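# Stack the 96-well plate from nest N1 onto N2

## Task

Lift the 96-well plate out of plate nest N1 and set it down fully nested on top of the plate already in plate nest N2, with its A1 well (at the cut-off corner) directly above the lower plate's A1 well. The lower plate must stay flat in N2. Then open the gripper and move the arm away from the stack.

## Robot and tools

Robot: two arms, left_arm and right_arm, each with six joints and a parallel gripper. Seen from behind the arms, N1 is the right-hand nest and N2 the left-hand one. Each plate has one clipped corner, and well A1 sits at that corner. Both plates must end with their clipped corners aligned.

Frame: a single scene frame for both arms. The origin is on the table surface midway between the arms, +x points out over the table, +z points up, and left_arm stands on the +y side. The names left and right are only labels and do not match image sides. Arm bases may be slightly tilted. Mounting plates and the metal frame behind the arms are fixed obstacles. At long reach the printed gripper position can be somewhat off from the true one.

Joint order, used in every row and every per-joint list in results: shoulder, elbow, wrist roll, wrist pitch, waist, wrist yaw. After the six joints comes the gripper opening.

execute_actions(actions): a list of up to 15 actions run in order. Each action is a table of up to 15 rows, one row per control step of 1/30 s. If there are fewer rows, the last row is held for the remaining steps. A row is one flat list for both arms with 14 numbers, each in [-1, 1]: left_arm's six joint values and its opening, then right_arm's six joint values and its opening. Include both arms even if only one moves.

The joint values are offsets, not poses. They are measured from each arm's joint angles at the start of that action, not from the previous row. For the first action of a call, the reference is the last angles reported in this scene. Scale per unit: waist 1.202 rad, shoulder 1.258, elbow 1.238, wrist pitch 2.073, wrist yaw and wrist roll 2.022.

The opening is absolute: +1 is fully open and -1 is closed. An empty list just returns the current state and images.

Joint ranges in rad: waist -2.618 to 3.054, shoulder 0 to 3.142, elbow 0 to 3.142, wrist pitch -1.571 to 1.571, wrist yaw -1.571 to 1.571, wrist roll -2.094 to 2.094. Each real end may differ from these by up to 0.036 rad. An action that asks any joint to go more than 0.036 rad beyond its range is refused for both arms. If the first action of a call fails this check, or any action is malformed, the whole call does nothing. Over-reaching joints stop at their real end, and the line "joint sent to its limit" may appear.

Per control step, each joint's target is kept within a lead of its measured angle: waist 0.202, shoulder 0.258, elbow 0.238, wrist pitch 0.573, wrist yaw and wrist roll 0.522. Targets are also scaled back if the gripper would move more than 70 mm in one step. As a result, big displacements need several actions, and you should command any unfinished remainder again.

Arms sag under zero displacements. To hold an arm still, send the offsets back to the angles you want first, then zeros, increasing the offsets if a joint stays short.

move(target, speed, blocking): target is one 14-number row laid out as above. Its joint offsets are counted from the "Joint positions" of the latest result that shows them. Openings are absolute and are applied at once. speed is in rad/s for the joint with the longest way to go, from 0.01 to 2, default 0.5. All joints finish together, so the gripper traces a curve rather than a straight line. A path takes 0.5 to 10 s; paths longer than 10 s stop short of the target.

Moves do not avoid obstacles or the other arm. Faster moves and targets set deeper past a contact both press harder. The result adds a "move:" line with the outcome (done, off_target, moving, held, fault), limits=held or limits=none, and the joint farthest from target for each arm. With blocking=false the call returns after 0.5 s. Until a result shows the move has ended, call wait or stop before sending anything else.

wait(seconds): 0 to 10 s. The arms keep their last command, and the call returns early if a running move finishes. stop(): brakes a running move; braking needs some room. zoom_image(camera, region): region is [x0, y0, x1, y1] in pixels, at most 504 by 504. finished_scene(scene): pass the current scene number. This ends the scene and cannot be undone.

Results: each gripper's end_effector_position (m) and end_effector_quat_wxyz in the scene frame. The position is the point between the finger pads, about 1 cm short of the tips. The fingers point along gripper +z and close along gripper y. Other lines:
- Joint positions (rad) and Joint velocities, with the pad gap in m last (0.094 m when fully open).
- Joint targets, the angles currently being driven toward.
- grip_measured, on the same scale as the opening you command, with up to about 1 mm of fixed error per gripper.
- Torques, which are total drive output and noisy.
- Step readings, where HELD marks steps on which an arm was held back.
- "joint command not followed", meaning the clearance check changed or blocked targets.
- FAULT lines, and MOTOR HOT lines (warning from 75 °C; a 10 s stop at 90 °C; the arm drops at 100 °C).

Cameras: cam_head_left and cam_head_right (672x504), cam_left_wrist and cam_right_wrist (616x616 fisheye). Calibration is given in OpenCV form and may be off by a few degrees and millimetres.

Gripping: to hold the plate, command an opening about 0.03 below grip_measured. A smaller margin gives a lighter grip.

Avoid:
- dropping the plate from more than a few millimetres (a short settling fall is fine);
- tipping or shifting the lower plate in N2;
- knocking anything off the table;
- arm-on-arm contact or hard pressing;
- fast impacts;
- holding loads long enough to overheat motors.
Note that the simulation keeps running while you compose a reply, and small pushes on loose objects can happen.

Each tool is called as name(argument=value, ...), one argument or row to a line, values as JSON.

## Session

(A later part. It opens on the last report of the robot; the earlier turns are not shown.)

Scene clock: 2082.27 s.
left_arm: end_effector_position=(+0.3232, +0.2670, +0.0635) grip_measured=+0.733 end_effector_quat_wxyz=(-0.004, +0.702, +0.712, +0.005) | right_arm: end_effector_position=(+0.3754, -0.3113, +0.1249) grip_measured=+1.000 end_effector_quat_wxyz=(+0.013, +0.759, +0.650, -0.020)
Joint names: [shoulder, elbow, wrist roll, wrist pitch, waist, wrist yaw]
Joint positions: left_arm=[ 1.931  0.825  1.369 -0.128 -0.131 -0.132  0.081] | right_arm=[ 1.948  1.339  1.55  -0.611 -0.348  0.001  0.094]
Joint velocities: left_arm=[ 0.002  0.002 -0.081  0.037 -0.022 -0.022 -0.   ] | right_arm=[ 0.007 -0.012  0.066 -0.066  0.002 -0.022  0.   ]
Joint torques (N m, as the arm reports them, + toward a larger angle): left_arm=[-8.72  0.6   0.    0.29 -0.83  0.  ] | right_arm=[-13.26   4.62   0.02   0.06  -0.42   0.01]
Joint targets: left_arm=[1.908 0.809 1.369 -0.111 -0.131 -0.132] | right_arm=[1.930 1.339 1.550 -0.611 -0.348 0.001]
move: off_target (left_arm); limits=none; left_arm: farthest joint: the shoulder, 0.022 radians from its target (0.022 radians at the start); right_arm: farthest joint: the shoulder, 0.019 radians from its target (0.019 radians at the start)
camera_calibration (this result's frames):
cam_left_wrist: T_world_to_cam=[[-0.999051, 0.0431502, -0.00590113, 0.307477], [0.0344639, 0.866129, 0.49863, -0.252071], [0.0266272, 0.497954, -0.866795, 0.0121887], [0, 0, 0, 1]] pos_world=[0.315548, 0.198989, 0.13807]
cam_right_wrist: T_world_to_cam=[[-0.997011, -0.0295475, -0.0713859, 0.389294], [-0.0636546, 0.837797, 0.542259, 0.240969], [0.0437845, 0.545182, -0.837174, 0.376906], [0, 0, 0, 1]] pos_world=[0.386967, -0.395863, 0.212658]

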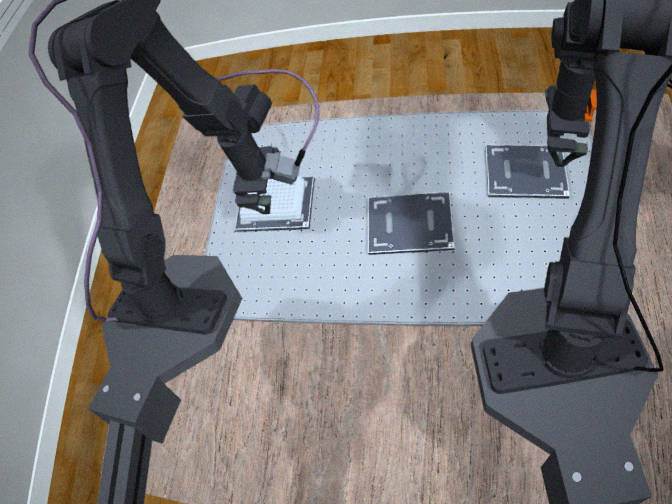

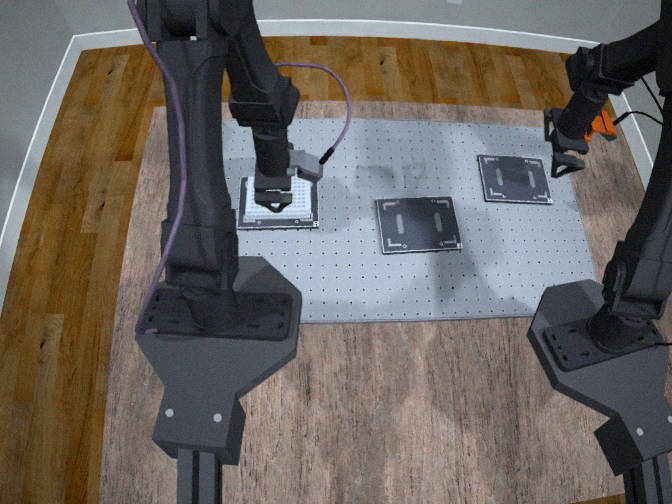

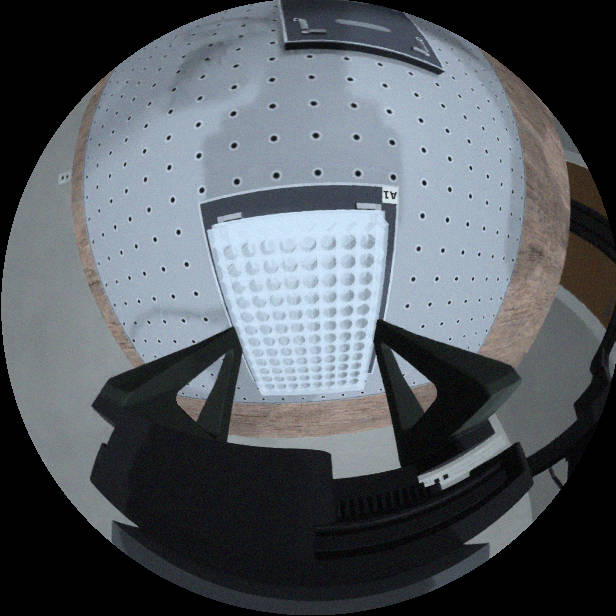

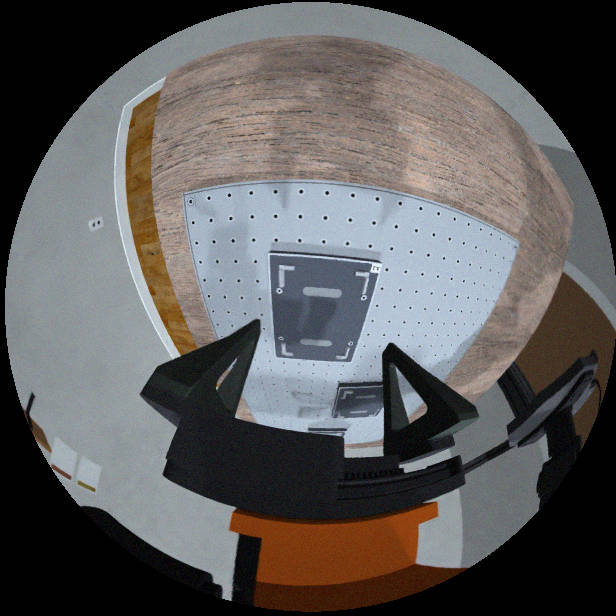

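move(
  target=[-0.018,-0.013,0,0.0095,0,-0.005,0.73, -0.015,0,0,0,0,0,1],
  speed=0.02,
)

zoom_image(
  camera="cam_left_wrist",
  region=[195, 185, 275, 265],
)

zoom_image(
  camera="cam_left_wrist",
  region=[330, 175, 410, 255],
)

Scene clock: 2089.30 s.
left_arm: end_effector_position=(+0.3260, +0.2679, +0.0635) grip_measured=+0.733 end_effector_quat_wxyz=(-0.002, +0.701, +0.713, +0.011) | right_arm: end_effector_position=(+0.3754, -0.3113, +0.1249) grip_measured=+1.000 end_effector_quat_wxyz=(+0.013, +0.759, +0.650, -0.020)
Joint names: [shoulder, elbow, wrist roll, wrist pitch, waist, wrist yaw]
Joint positions: left_arm=[ 1.931  0.825  1.369 -0.118 -0.131 -0.14   0.081] | right_arm=[ 1.948  1.339  1.55  -0.611 -0.348  0.001  0.094]
Joint velocities: left_arm=[-0.012 -0.012 -0.037 -0.022 -0.012 -0.081 -0.001] | right_arm=[ 0.007 -0.022  0.007  0.051 -0.002 -0.037  0.   ]
Joint torques (N m, as the arm reports them, + toward a larger angle): left_arm=[-8.73  0.62  0.    0.24 -0.83 -0.02] | right_arm=[-13.27   4.61   0.     0.06  -0.43   0.  ]
Joint targets: left_arm=[1.908 0.809 1.369 -0.108 -0.131 -0.142] | right_arm=[1.930 1.339 1.550 -0.611 -0.348 0.001]
move: off_target (left_arm); limits=none; left_arm: farthest joint: the shoulder, 0.022 radians from its target (0.022 radians at the start); right_arm: farthest joint: the shoulder, 0.019 radians from its target (0.019 radians at the start)
camera_calibration (this result's frames):
cam_left_wrist: T_world_to_cam=[[-0.998972, 0.0419661, -0.017163, 0.311204], [0.0275992, 0.863168, 0.504162, -0.250311], [0.0359722, 0.50317, -0.863439, 0.00702078], [0, 0, 0, 1]] pos_world=[0.31754, 0.199468, 0.1376]
cam_right_wrist: T_world_to_cam=[[-0.997011, -0.0295475, -0.0713859, 0.389294], [-0.0636546, 0.837797, 0.542259, 0.240969], [0.0437845, 0.545182, -0.837174, 0.376906], [0, 0, 0, 1]] pos_world=[0.386967, -0.395863, 0.212658]

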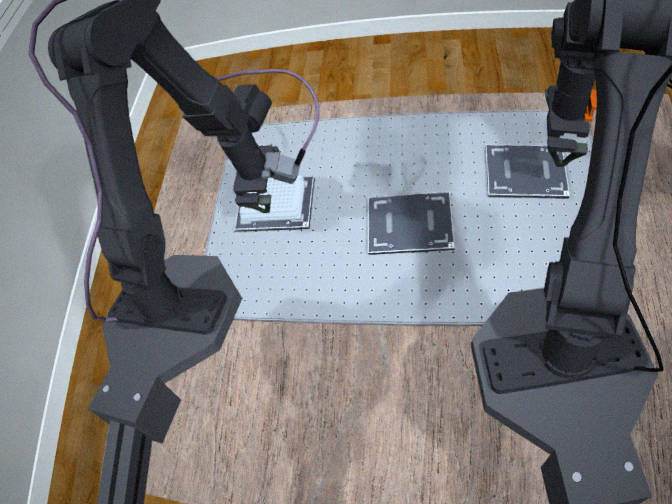

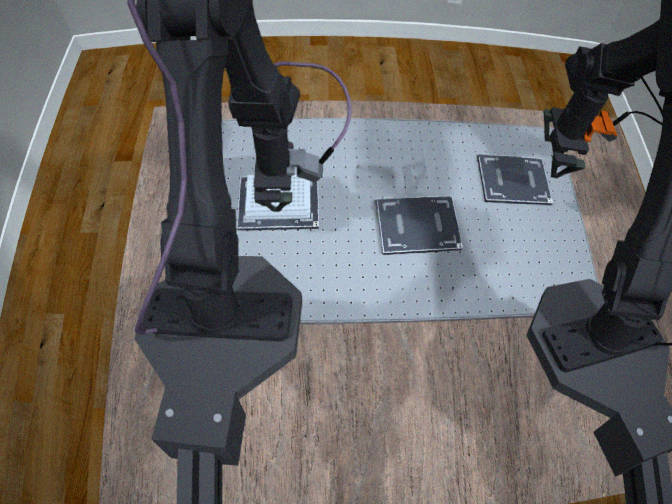

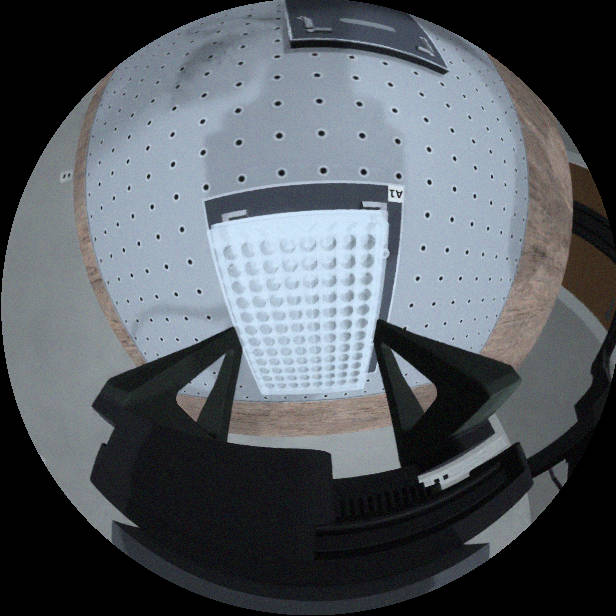

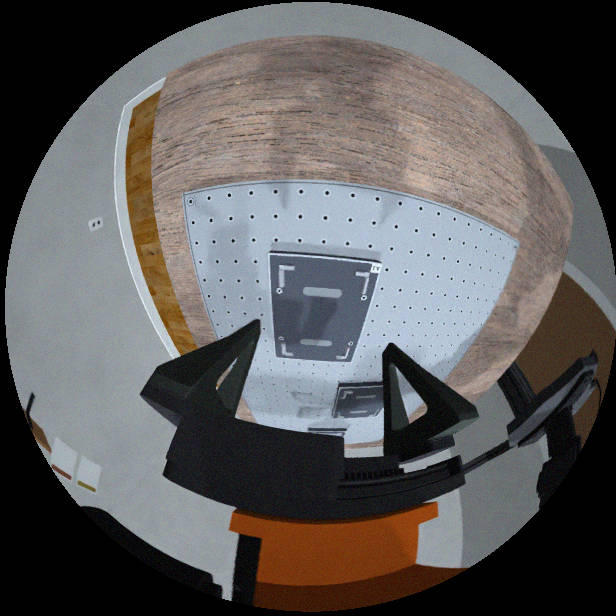

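Region (195, 185, 275, 265) of cam_left_wrist's 616x616 image, scaled by 6.300, with more detail than that image has.

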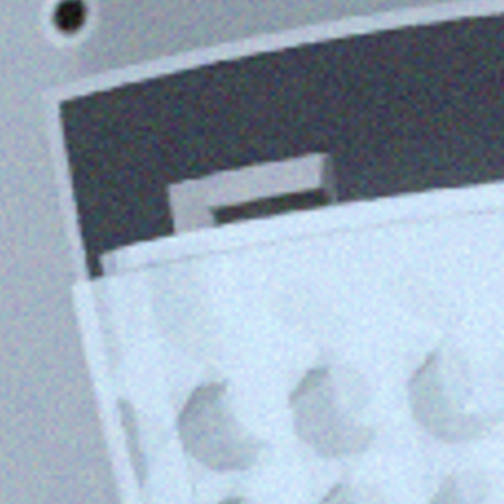

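Region (330, 175, 410, 255) of cam_left_wrist's 616x616 image, scaled by 6.300, with more detail than that image has.

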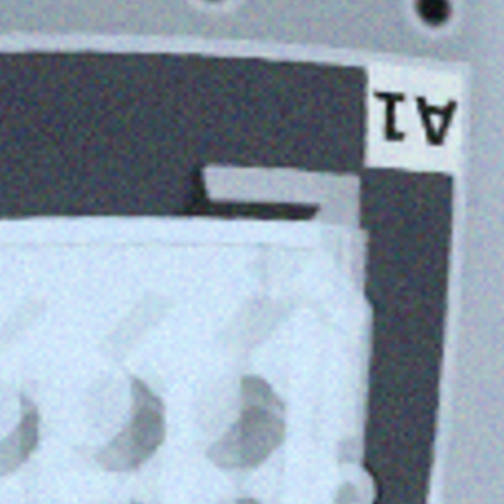

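zoom_image(
  camera="cam_left_wrist",
  region=[355, 195, 400, 240],
)

zoom_image(
  camera="cam_left_wrist",
  region=[200, 200, 260, 260],
)

Region (355, 195, 400, 240) of cam_left_wrist's 616x616 image, scaled by 11.200, with more detail than that image has.

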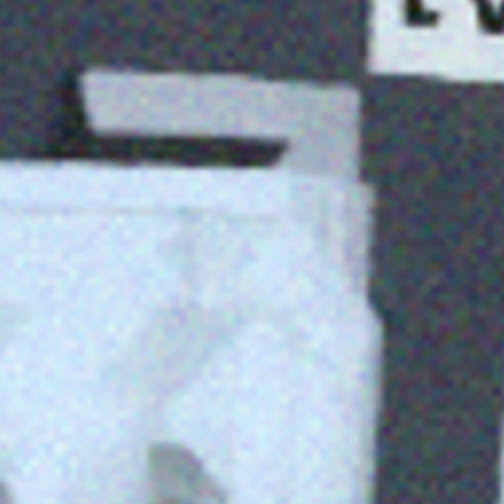

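Region (200, 200, 260, 260) of cam_left_wrist's 616x616 image, scaled by 8.400, with more detail than that image has.

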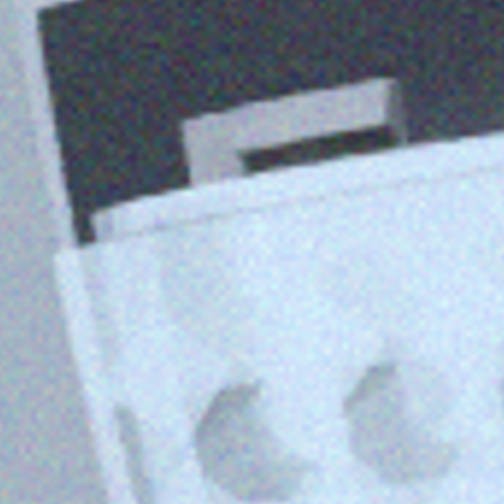

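move(
  target=[-0.018,-0.013,0,-0.0135,0,0,0.73, -0.015,0,0,0,0,0,1],
  speed=0.015,
)

zoom_image(
  camera="cam_left_wrist",
  region=[195, 185, 275, 265],
)

zoom_image(
  camera="cam_left_wrist",
  region=[330, 175, 410, 255],
)

Scene clock: 2131.50 s.
left_arm: end_effector_position=(+0.3233, +0.2685, +0.0635) grip_measured=+0.733 end_effector_quat_wxyz=(-0.007, +0.702, +0.712, +0.008) | right_arm: end_effector_position=(+0.3754, -0.3113, +0.1249) grip_measured=+1.000 end_effector_quat_wxyz=(+0.013, +0.759, +0.650, -0.020)
Joint names: [shoulder, elbow, wrist roll, wrist pitch, waist, wrist yaw]
Joint positions: left_arm=[ 1.931  0.825  1.369 -0.129 -0.131 -0.14   0.081] | right_arm=[ 1.948  1.339  1.55  -0.611 -0.348  0.001  0.094]
Joint velocities: left_arm=[-0.012  0.002 -0.007  0.022  0.007 -0.007  0.   ] | right_arm=[-0.012  0.007  0.066 -0.007  0.002 -0.037  0.   ]
Joint torques (N m, as the arm reports them, + toward a larger angle): left_arm=[-8.72  0.61  0.   -0.01 -0.84  0.  ] | right_arm=[-13.27   4.6    0.01   0.06  -0.44   0.  ]
Joint targets: left_arm=[1.908 0.809 1.369 -0.146 -0.131 -0.140] | right_arm=[1.930 1.339 1.550 -0.611 -0.348 0.001]
move: off_target (left_arm); limits=none; left_arm: farthest joint: the shoulder, 0.022 radians from its target (0.022 radians at the start); right_arm: farthest joint: the shoulder, 0.019 radians from its target (0.019 radians at the start)
camera_calibration (this result's frames):
cam_left_wrist: T_world_to_cam=[[-0.999042, 0.0433041, -0.00634592, 0.307487], [0.0341466, 0.861913, 0.505905, -0.252617], [0.0273774, 0.505204, -0.862566, 0.00900156], [0, 0, 0, 1]] pos_world=[0.315572, 0.199871, 0.137516]
cam_right_wrist: T_world_to_cam=[[-0.997011, -0.0295475, -0.0713859, 0.389294], [-0.0636546, 0.837797, 0.542259, 0.240969], [0.0437845, 0.545182, -0.837174, 0.376906], [0, 0, 0, 1]] pos_world=[0.386967, -0.395863, 0.212658]

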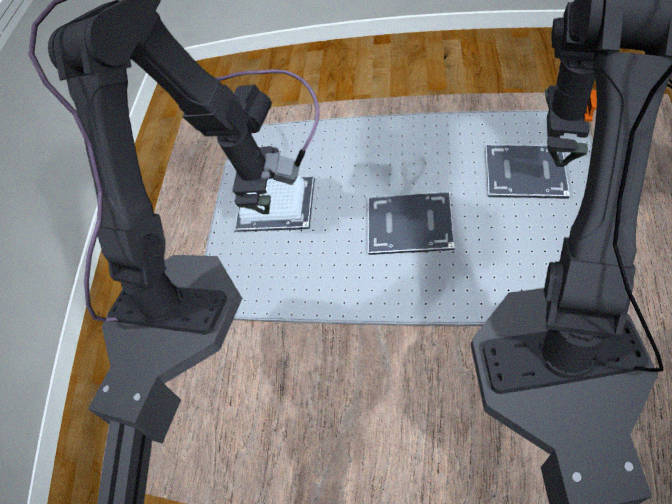

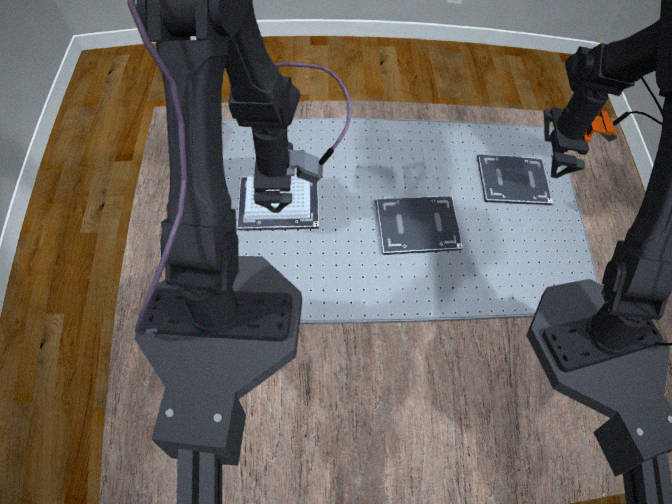

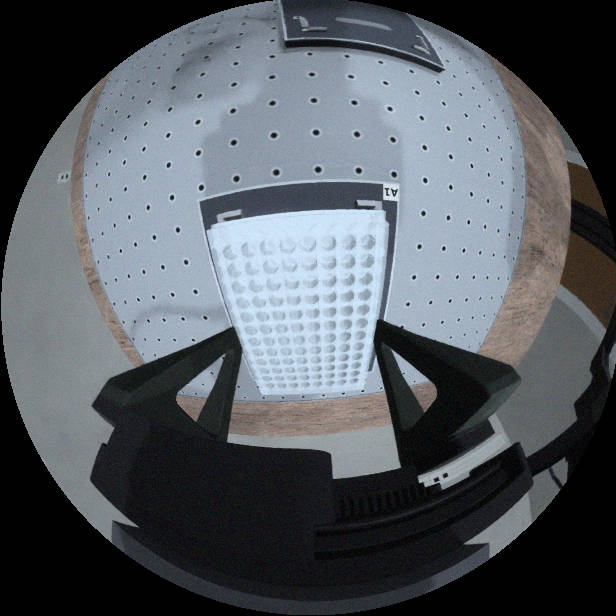

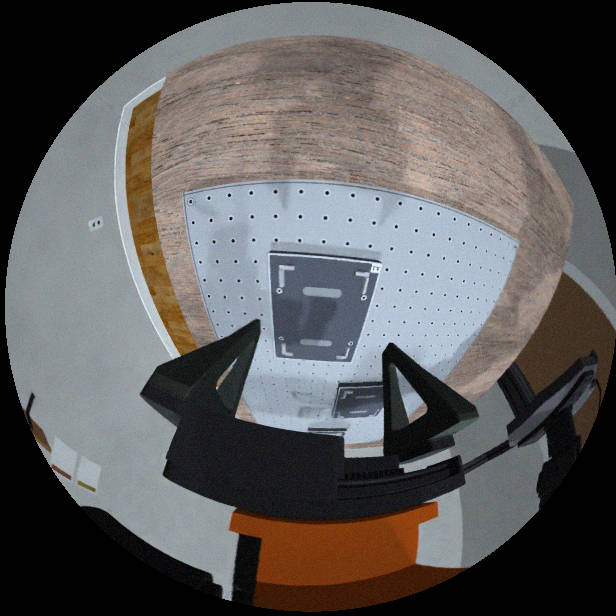

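Region (195, 185, 275, 265) of cam_left_wrist's 616x616 image, scaled by 6.300, with more detail than that image has.

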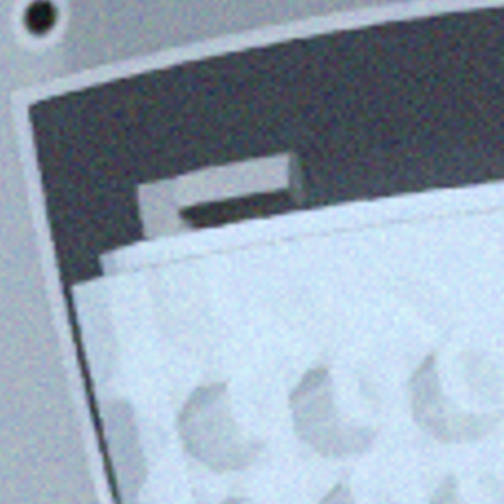

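Region (330, 175, 410, 255) of cam_left_wrist's 616x616 image, scaled by 6.300, with more detail than that image has.

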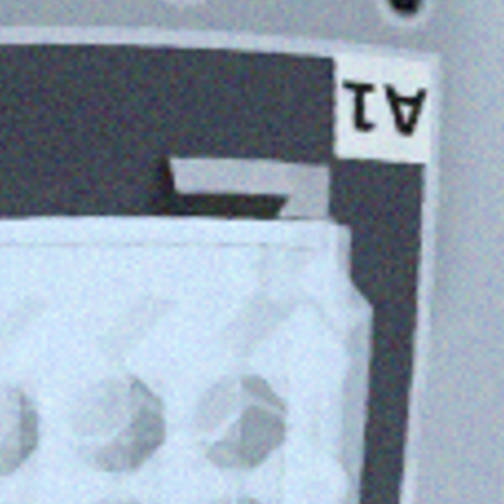

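execute_actions(
  actions=[
    [[-0.018,-0.013,0,-0.003,0,0,0.71,-0.015,0,0,0,0,0,1],[-0.018,-0.013,0,-0.003,0,0,0.70,-0.015,0,0,0,0,0,1],[-0.018,-0.013,0,-0.003,0,0,0.69,-0.015,0,0,0,0,0,1],[-0.018,-0.013,0,-0.003,0,0,0.68,-0.015,0,0,0,0,0,1],[-0.018,-0.013,0,-0.003,0,0,0.67,-0.015,0,0,0,0,0,1],[-0.018,-0.013,0,-0.003,0,0,0.665,-0.015,0,0,0,0,0,1]],
  ],
)

move(
  target=[-0.018,-0.013,0,-0.0105,0,0,0.665, -0.015,0,0,0,0,0,1],
  speed=0.02,
)

zoom_image(
  camera="cam_left_wrist",
  region=[195, 185, 275, 265],
)

zoom_image(
  camera="cam_left_wrist",
  region=[330, 175, 410, 255],
)

Scene clock: 2165.33 s.
left_arm: end_effector_position=(+0.3233, +0.2685, +0.0635) grip_measured=+0.694 end_effector_quat_wxyz=(-0.007, +0.702, +0.712, +0.008) | right_arm: end_effector_position=(+0.3754, -0.3113, +0.1249) grip_measured=+1.000 end_effector_quat_wxyz=(+0.013, +0.759, +0.650, -0.020)
Joint names: [shoulder, elbow, wrist roll, wrist pitch, waist, wrist yaw]
Joint positions: left_arm=[ 1.931  0.825  1.369 -0.129 -0.131 -0.14   0.08 ] | right_arm=[ 1.948  1.339  1.55  -0.611 -0.348  0.001  0.094]
Joint velocities: left_arm=[ 0.012 -0.007 -0.051  0.051 -0.002 -0.051 -0.   ] | right_arm=[ 0.022  0.007 -0.007  0.022 -0.007 -0.007  0.   ]
Joint torques (N m, as the arm reports them, + toward a larger angle): left_arm=[-8.71  0.61  0.    0.08 -0.83  0.  ] | right_arm=[-13.25   4.61   0.01   0.07  -0.43   0.  ]
Joint targets: left_arm=[1.908 0.809 1.369 -0.135 -0.131 -0.140] | right_arm=[1.930 1.339 1.550 -0.611 -0.348 0.001]
Step readings (joint positions):
0: left_arm=[1.931 0.825 1.369 -0.129 -0.131 -0.140] | right_arm=[1.948 1.339 1.550 -0.611 -0.348 0.001]
1: left_arm=[1.931 0.825 1.369 -0.129 -0.131 -0.140] | right_arm=[1.948 1.339 1.550 -0.611 -0.348 0.001]
2: left_arm=[1.931 0.825 1.369 -0.129 -0.131 -0.140] | right_arm=[1.948 1.339 1.550 -0.611 -0.348 0.001]
4: left_arm=[1.931 0.825 1.369 -0.129 -0.131 -0.140] | right_arm=[1.948 1.339 1.550 -0.611 -0.348 0.001]
8: left_arm=[1.931 0.825 1.369 -0.129 -0.131 -0.140] | right_arm=[1.948 1.339 1.550 -0.611 -0.348 0.001]
15: Joint positions above
camera_calibration (this result's frames):
cam_left_wrist: T_world_to_cam=[[-0.999042, 0.0433041, -0.00634592, 0.307487], [0.0341466, 0.861913, 0.505905, -0.252617], [0.0273774, 0.505204, -0.862566, 0.00900156], [0, 0, 0, 1]] pos_world=[0.315572, 0.199871, 0.137516]
cam_right_wrist: T_world_to_cam=[[-0.997011, -0.0295475, -0.0713859, 0.389294], [-0.0636546, 0.837797, 0.542259, 0.240969], [0.0437845, 0.545182, -0.837174, 0.376906], [0, 0, 0, 1]] pos_world=[0.386967, -0.395863, 0.212658]

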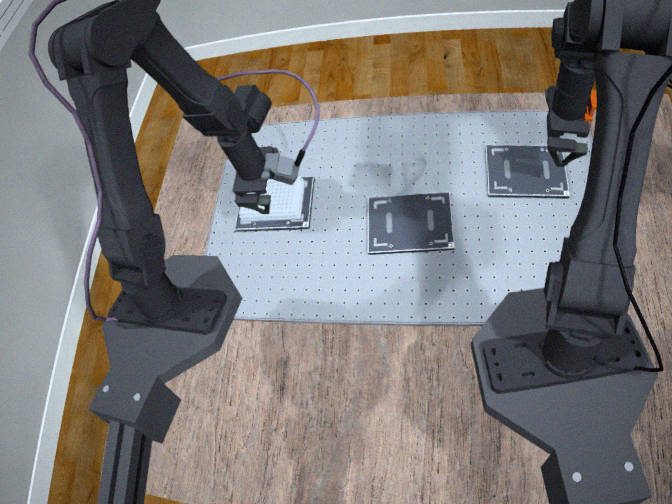

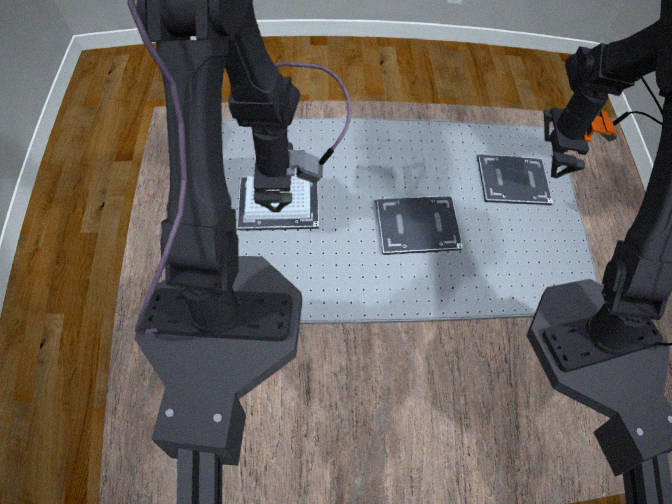

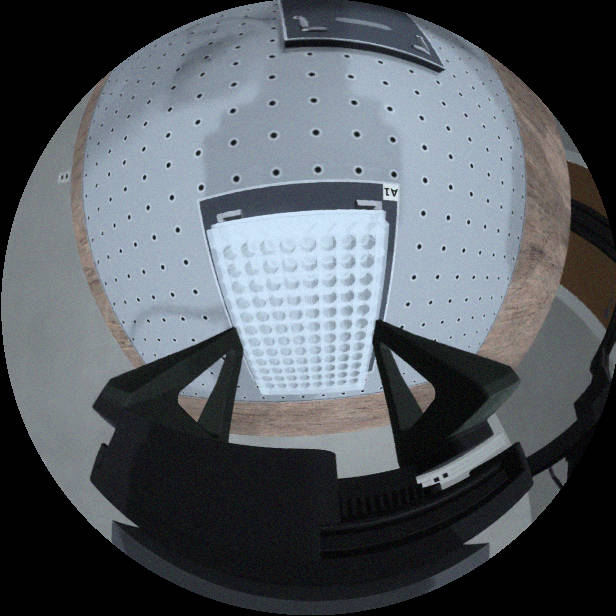

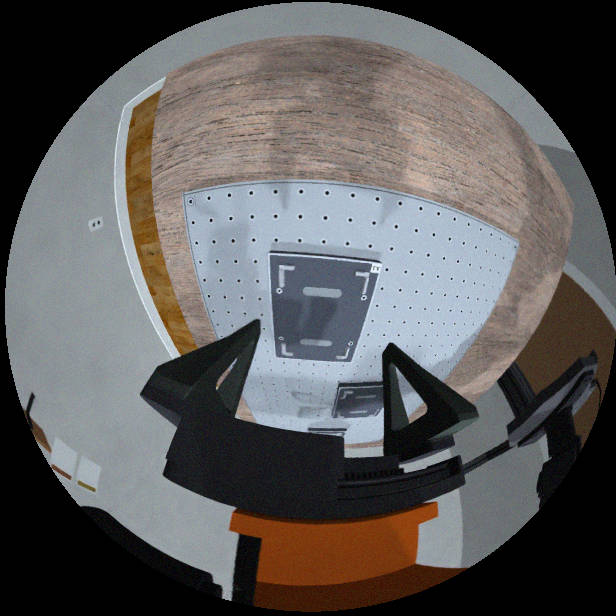

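Scene clock: 2166.70 s.
left_arm: end_effector_position=(+0.3223, +0.2687, +0.0635) grip_measured=+0.694 end_effector_quat_wxyz=(-0.008, +0.702, +0.712, +0.007) | right_arm: end_effector_position=(+0.3754, -0.3113, +0.1249) grip_measured=+1.000 end_effector_quat_wxyz=(+0.013, +0.759, +0.650, -0.020)
Joint names: [shoulder, elbow, wrist roll, wrist pitch, waist, wrist yaw]
Joint positions: left_arm=[ 1.931  0.825  1.369 -0.133 -0.131 -0.14   0.08 ] | right_arm=[ 1.948  1.339  1.55  -0.611 -0.348  0.001  0.094]
Joint velocities: left_arm=[ 0.002 -0.017 -0.022  0.022 -0.007 -0.037  0.   ] | right_arm=[ 0.002  0.002 -0.051  0.022  0.017 -0.007  0.   ]
Joint torques (N m, as the arm reports them, + toward a larger angle): left_arm=[-8.72  0.6   0.   -0.02 -0.83  0.  ] | right_arm=[-13.27   4.63   0.02   0.06  -0.43   0.01]
Joint targets: left_arm=[1.908 0.809 1.369 -0.151 -0.131 -0.140] | right_arm=[1.930 1.339 1.550 -0.611 -0.348 0.001]
move: off_target (left_arm); limits=none; left_arm: farthest joint: the shoulder, 0.022 radians from its target (0.022 radians at the start); right_arm: farthest joint: the shoulder, 0.019 radians from its target (0.019 radians at the start)
camera_calibration (this result's frames):
cam_left_wrist: T_world_to_cam=[[-0.999038, 0.0438047, -0.0022215, 0.306064], [0.0366482, 0.861505, 0.506424, -0.25348], [0.0240976, 0.505855, -0.862282, 0.0098007], [0, 0, 0, 1]] pos_world=[0.314823, 0.20001, 0.137499]
cam_right_wrist: T_world_to_cam=[[-0.997011, -0.0295475, -0.0713859, 0.389294], [-0.0636546, 0.837797, 0.542259, 0.240969], [0.0437845, 0.545182, -0.837174, 0.376906], [0, 0, 0, 1]] pos_world=[0.386967, -0.395863, 0.212658]

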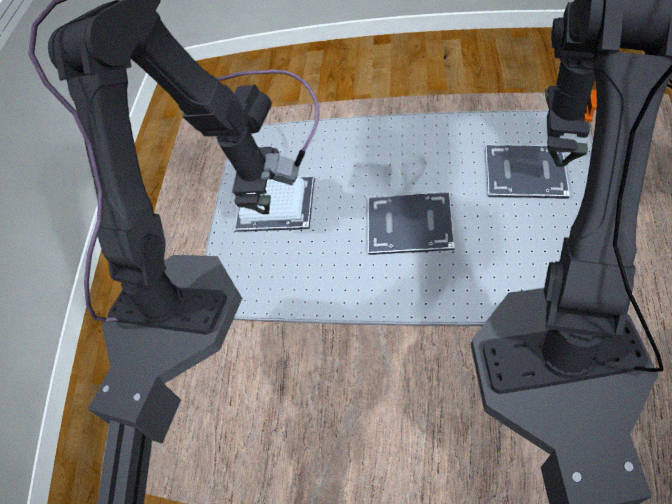

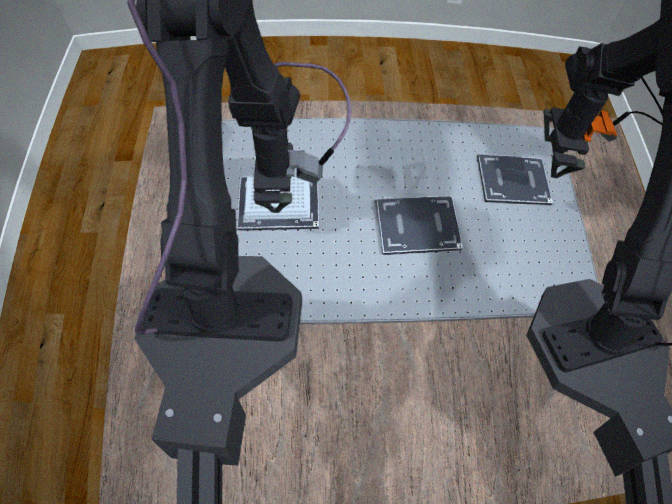

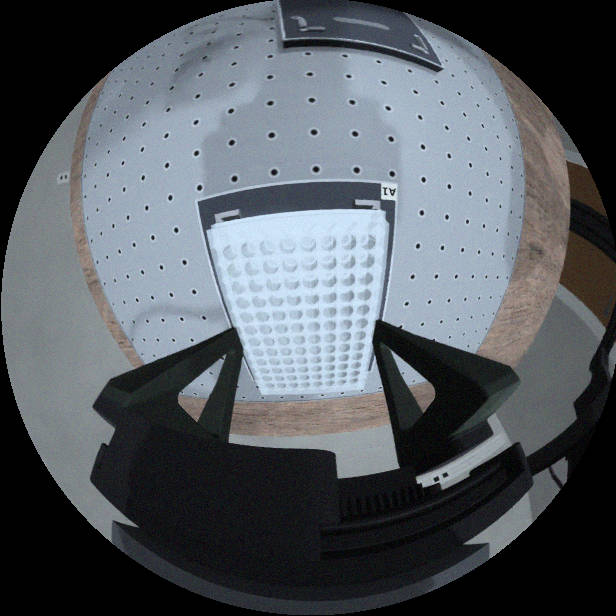

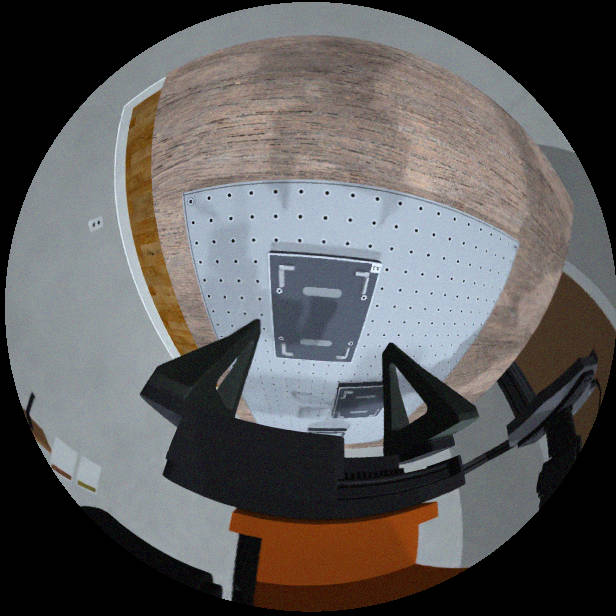

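Region (195, 185, 275, 265) of cam_left_wrist's 616x616 image, scaled by 6.300, with more detail than that image has.

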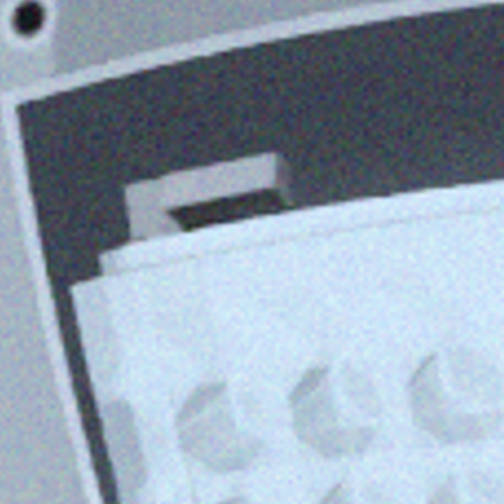

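Region (330, 175, 410, 255) of cam_left_wrist's 616x616 image, scaled by 6.300, with more detail than that image has.

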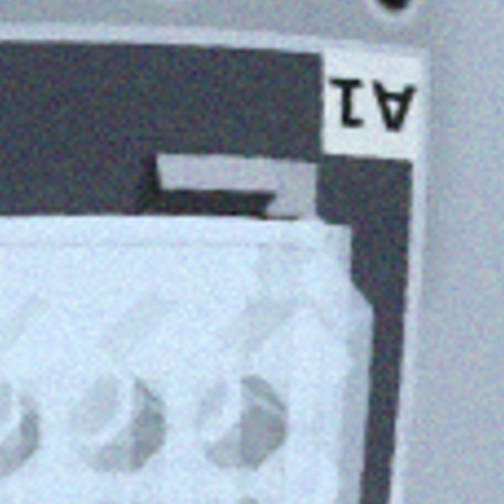

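zoom_image(
  camera="cam_right_wrist",
  region=[262, 245, 388, 371],
)

Region (262, 245, 388, 371) of cam_right_wrist's 616x616 image, scaled by 4.000, with more detail than that image has.

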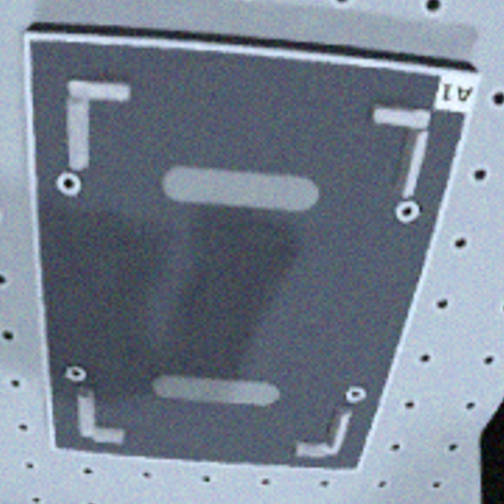

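execute_actions(
  actions=[
    [[-0.018,-0.013,0,-0.003,0,0,0.68,-0.015,0,0,0,0,0,1],[-0.018,-0.013,0,-0.003,0,0,0.69,-0.015,0,0,0,0,0,1],[-0.018,-0.013,0,-0.003,0,0,0.70,-0.015,0,0,0,0,0,1],[-0.018,-0.013,0,-0.003,0,0,0.705,-0.015,0,0,0,0,0,1],[-0.018,-0.013,0,-0.003,0,0,0.71,-0.015,0,0,0,0,0,1],[-0.018,-0.013,0,-0.003,0,0,0.72,-0.015,0,0,0,0,0,1],[-0.018,-0.013,0,-0.003,0,0,0.73,-0.015,0,0,0,0,0,1],[-0.018,-0.013,0,-0.003,0,0,0.74,-0.015,0,0,0,0,0,1]],
  ],
)

zoom_image(
  camera="cam_left_wrist",
  region=[195, 185, 275, 265],
)

zoom_image(
  camera="cam_left_wrist",
  region=[330, 175, 410, 255],
)

Scene clock: 2229.10 s.
left_arm: end_effector_position=(+0.3223, +0.2687, +0.0635) grip_measured=+0.742 end_effector_quat_wxyz=(-0.008, +0.702, +0.712, +0.007) | right_arm: end_effector_position=(+0.3754, -0.3113, +0.1249) grip_measured=+1.000 end_effector_quat_wxyz=(+0.013, +0.759, +0.650, -0.020)
Joint names: [shoulder, elbow, wrist roll, wrist pitch, waist, wrist yaw]
Joint positions: left_arm=[ 1.931  0.825  1.369 -0.133 -0.131 -0.14   0.082] | right_arm=[ 1.948  1.339  1.55  -0.611 -0.348  0.001  0.094]
Joint velocities: left_arm=[-0.002  0.002 -0.007 -0.037  0.007  0.007 -0.001] | right_arm=[ 0.002  0.002 -0.095 -0.022  0.012  0.051  0.   ]
Joint torques (N m, as the arm reports them, + toward a larger angle): left_arm=[-8.71  0.59  0.01  0.07 -0.83  0.  ] | right_arm=[-13.25   4.61   0.01   0.06  -0.39   0.  ]
Joint targets: left_arm=[1.908 0.809 1.369 -0.139 -0.131 -0.140] | right_arm=[1.930 1.339 1.550 -0.611 -0.348 0.001]
Step readings (joint positions):
0: left_arm=[1.931 0.825 1.369 -0.133 -0.131 -0.140] | right_arm=[1.948 1.339 1.550 -0.611 -0.348 0.001]
1: left_arm=[1.931 0.825 1.369 -0.133 -0.131 -0.140] | right_arm=[1.948 1.339 1.550 -0.611 -0.348 0.001]
2: left_arm=[1.931 0.825 1.369 -0.133 -0.131 -0.140] | right_arm=[1.948 1.339 1.550 -0.611 -0.348 0.001]
4: left_arm=[1.931 0.825 1.369 -0.133 -0.131 -0.140] | right_arm=[1.948 1.339 1.550 -0.611 -0.348 0.001]
8: left_arm=[1.931 0.825 1.369 -0.133 -0.131 -0.140] | right_arm=[1.948 1.339 1.550 -0.611 -0.348 0.001]
15: Joint positions above
camera_calibration (this result's frames):
cam_left_wrist: T_world_to_cam=[[-0.999038, 0.0438047, -0.0022215, 0.306064], [0.0366482, 0.861505, 0.506424, -0.25348], [0.0240976, 0.505855, -0.862282, 0.0098007], [0, 0, 0, 1]] pos_world=[0.314823, 0.20001, 0.137499]
cam_right_wrist: T_world_to_cam=[[-0.997011, -0.0295475, -0.0713859, 0.389294], [-0.0636546, 0.837797, 0.542259, 0.240969], [0.0437845, 0.545182, -0.837174, 0.376906], [0, 0, 0, 1]] pos_world=[0.386967, -0.395863, 0.212658]

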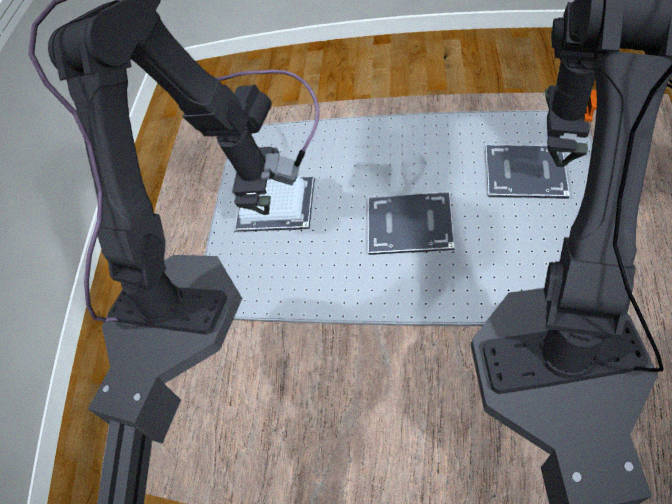

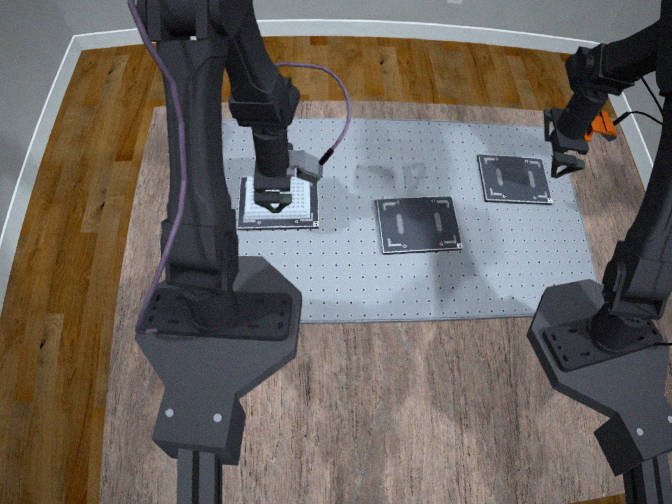

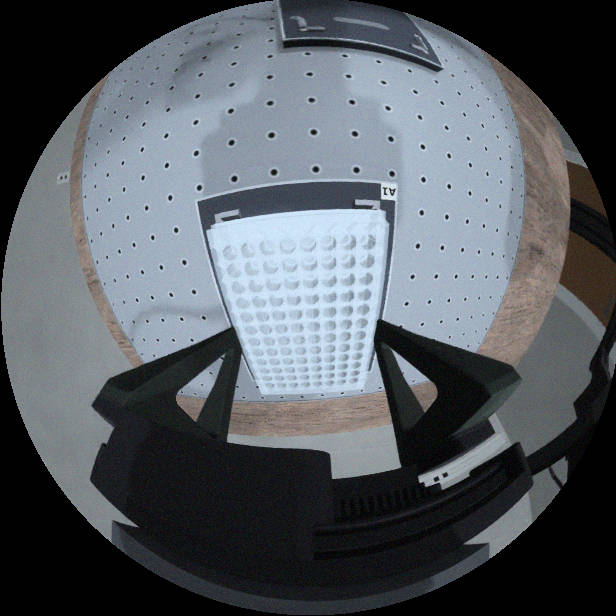

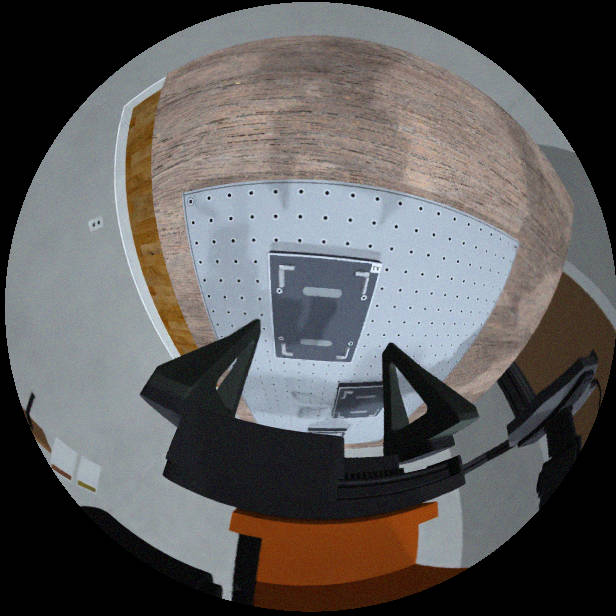

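Region (195, 185, 275, 265) of cam_left_wrist's 616x616 image, scaled by 6.300, with more detail than that image has.

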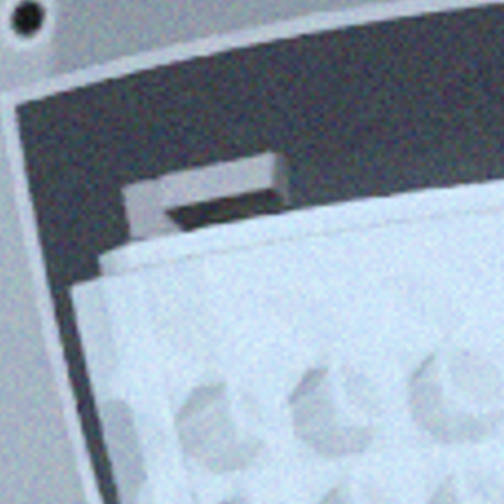

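Region (330, 175, 410, 255) of cam_left_wrist's 616x616 image, scaled by 6.300, with more detail than that image has.

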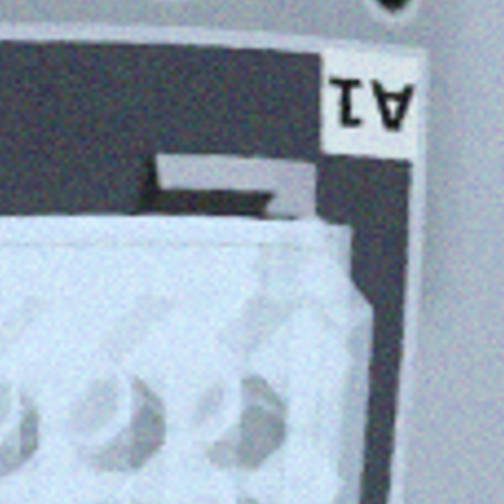

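move(
  target=[-0.018,-0.013,0,-0.003,0,0.156,1.0, -0.015,0,0,0,0,0,1],
  speed=0.25,
)

Scene clock: 2239.10 s.
left_arm: end_effector_position=(+0.3158, +0.2201, +0.0693) grip_measured=+1.000 end_effector_quat_wxyz=(+0.073, +0.696, +0.707, -0.105) | right_arm: end_effector_position=(+0.3754, -0.3113, +0.1249) grip_measured=+1.000 end_effector_quat_wxyz=(+0.013, +0.759, +0.650, -0.020)
Joint names: [shoulder, elbow, wrist roll, wrist pitch, waist, wrist yaw]
Joint positions: left_arm=[ 1.931  0.825  1.369 -0.123 -0.131  0.137  0.094] | right_arm=[ 1.948  1.339  1.55  -0.611 -0.348  0.001  0.094]
Joint velocities: left_arm=[-0.002 -0.017 -0.007 -0.022 -0.002  0.051  0.   ] | right_arm=[ 0.012  0.002 -0.037  0.022  0.002 -0.037  0.   ]
Joint torques (N m, as the arm reports them, + toward a larger angle): left_arm=[-8.73  0.62  0.   -0.01 -0.88  0.44] | right_arm=[-13.25   4.6    0.01   0.07  -0.43   0.  ]
Joint targets: left_arm=[1.908 0.809 1.369 -0.139 -0.131 0.176] | right_arm=[1.930 1.339 1.550 -0.611 -0.348 0.001]
move: off_target (left_arm); limits=none; left_arm: farthest joint: the wrist yaw, 0.038 radians from its target (0.315 radians at the start); right_arm: farthest joint: the shoulder, 0.019 radians from its target (0.019 radians at the start)
camera_calibration (this result's frames):
cam_left_wrist: T_world_to_cam=[[-0.99859, 0.045754, 0.026931, 0.299075], [0.0510769, 0.966333, 0.252173, -0.224351], [-0.0144864, 0.253193, -0.967307, 0.114584], [0, 0, 0, 1]] pos_world=[0.311772, 0.174102, 0.159358]
cam_right_wrist: T_world_to_cam=[[-0.997011, -0.0295475, -0.0713859, 0.389294], [-0.0636546, 0.837797, 0.542259, 0.240969], [0.0437845, 0.545182, -0.837174, 0.376906], [0, 0, 0, 1]] pos_world=[0.386967, -0.395863, 0.212658]

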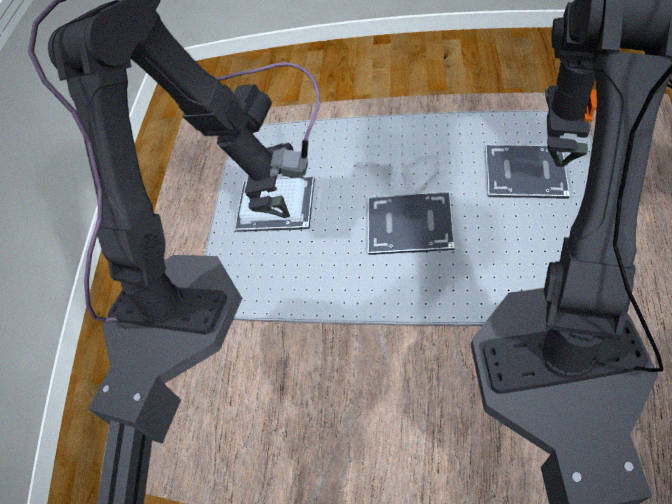

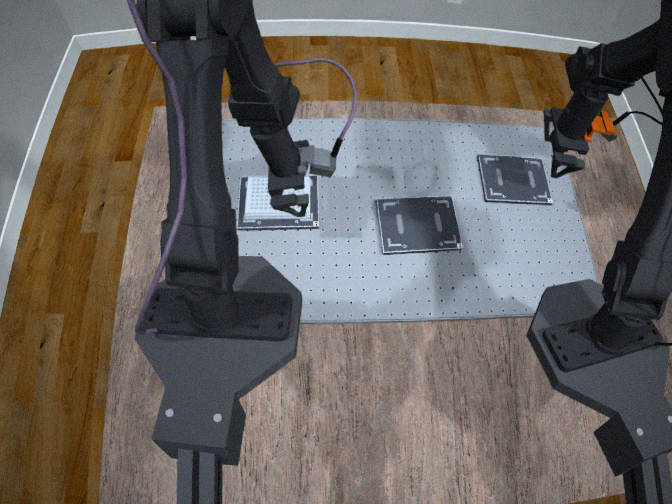

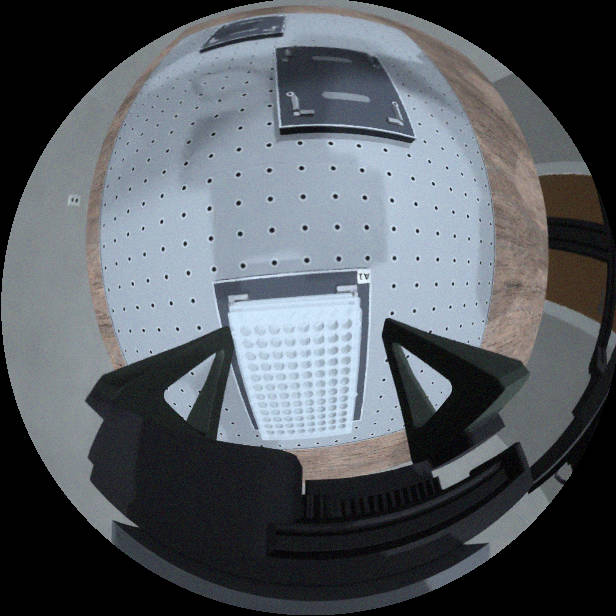

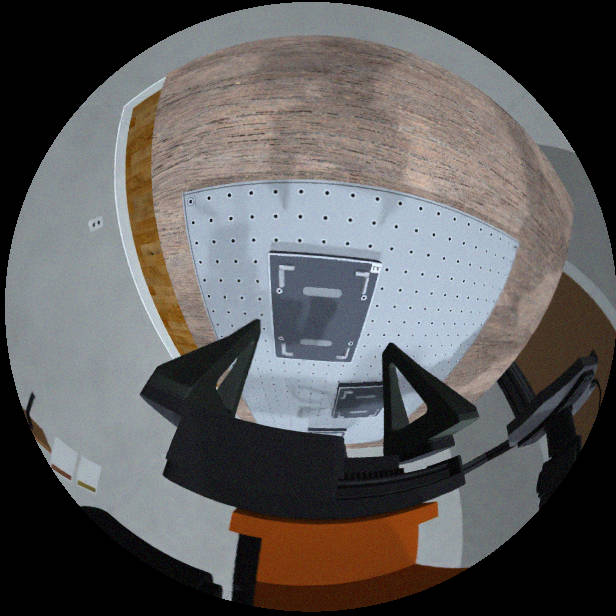

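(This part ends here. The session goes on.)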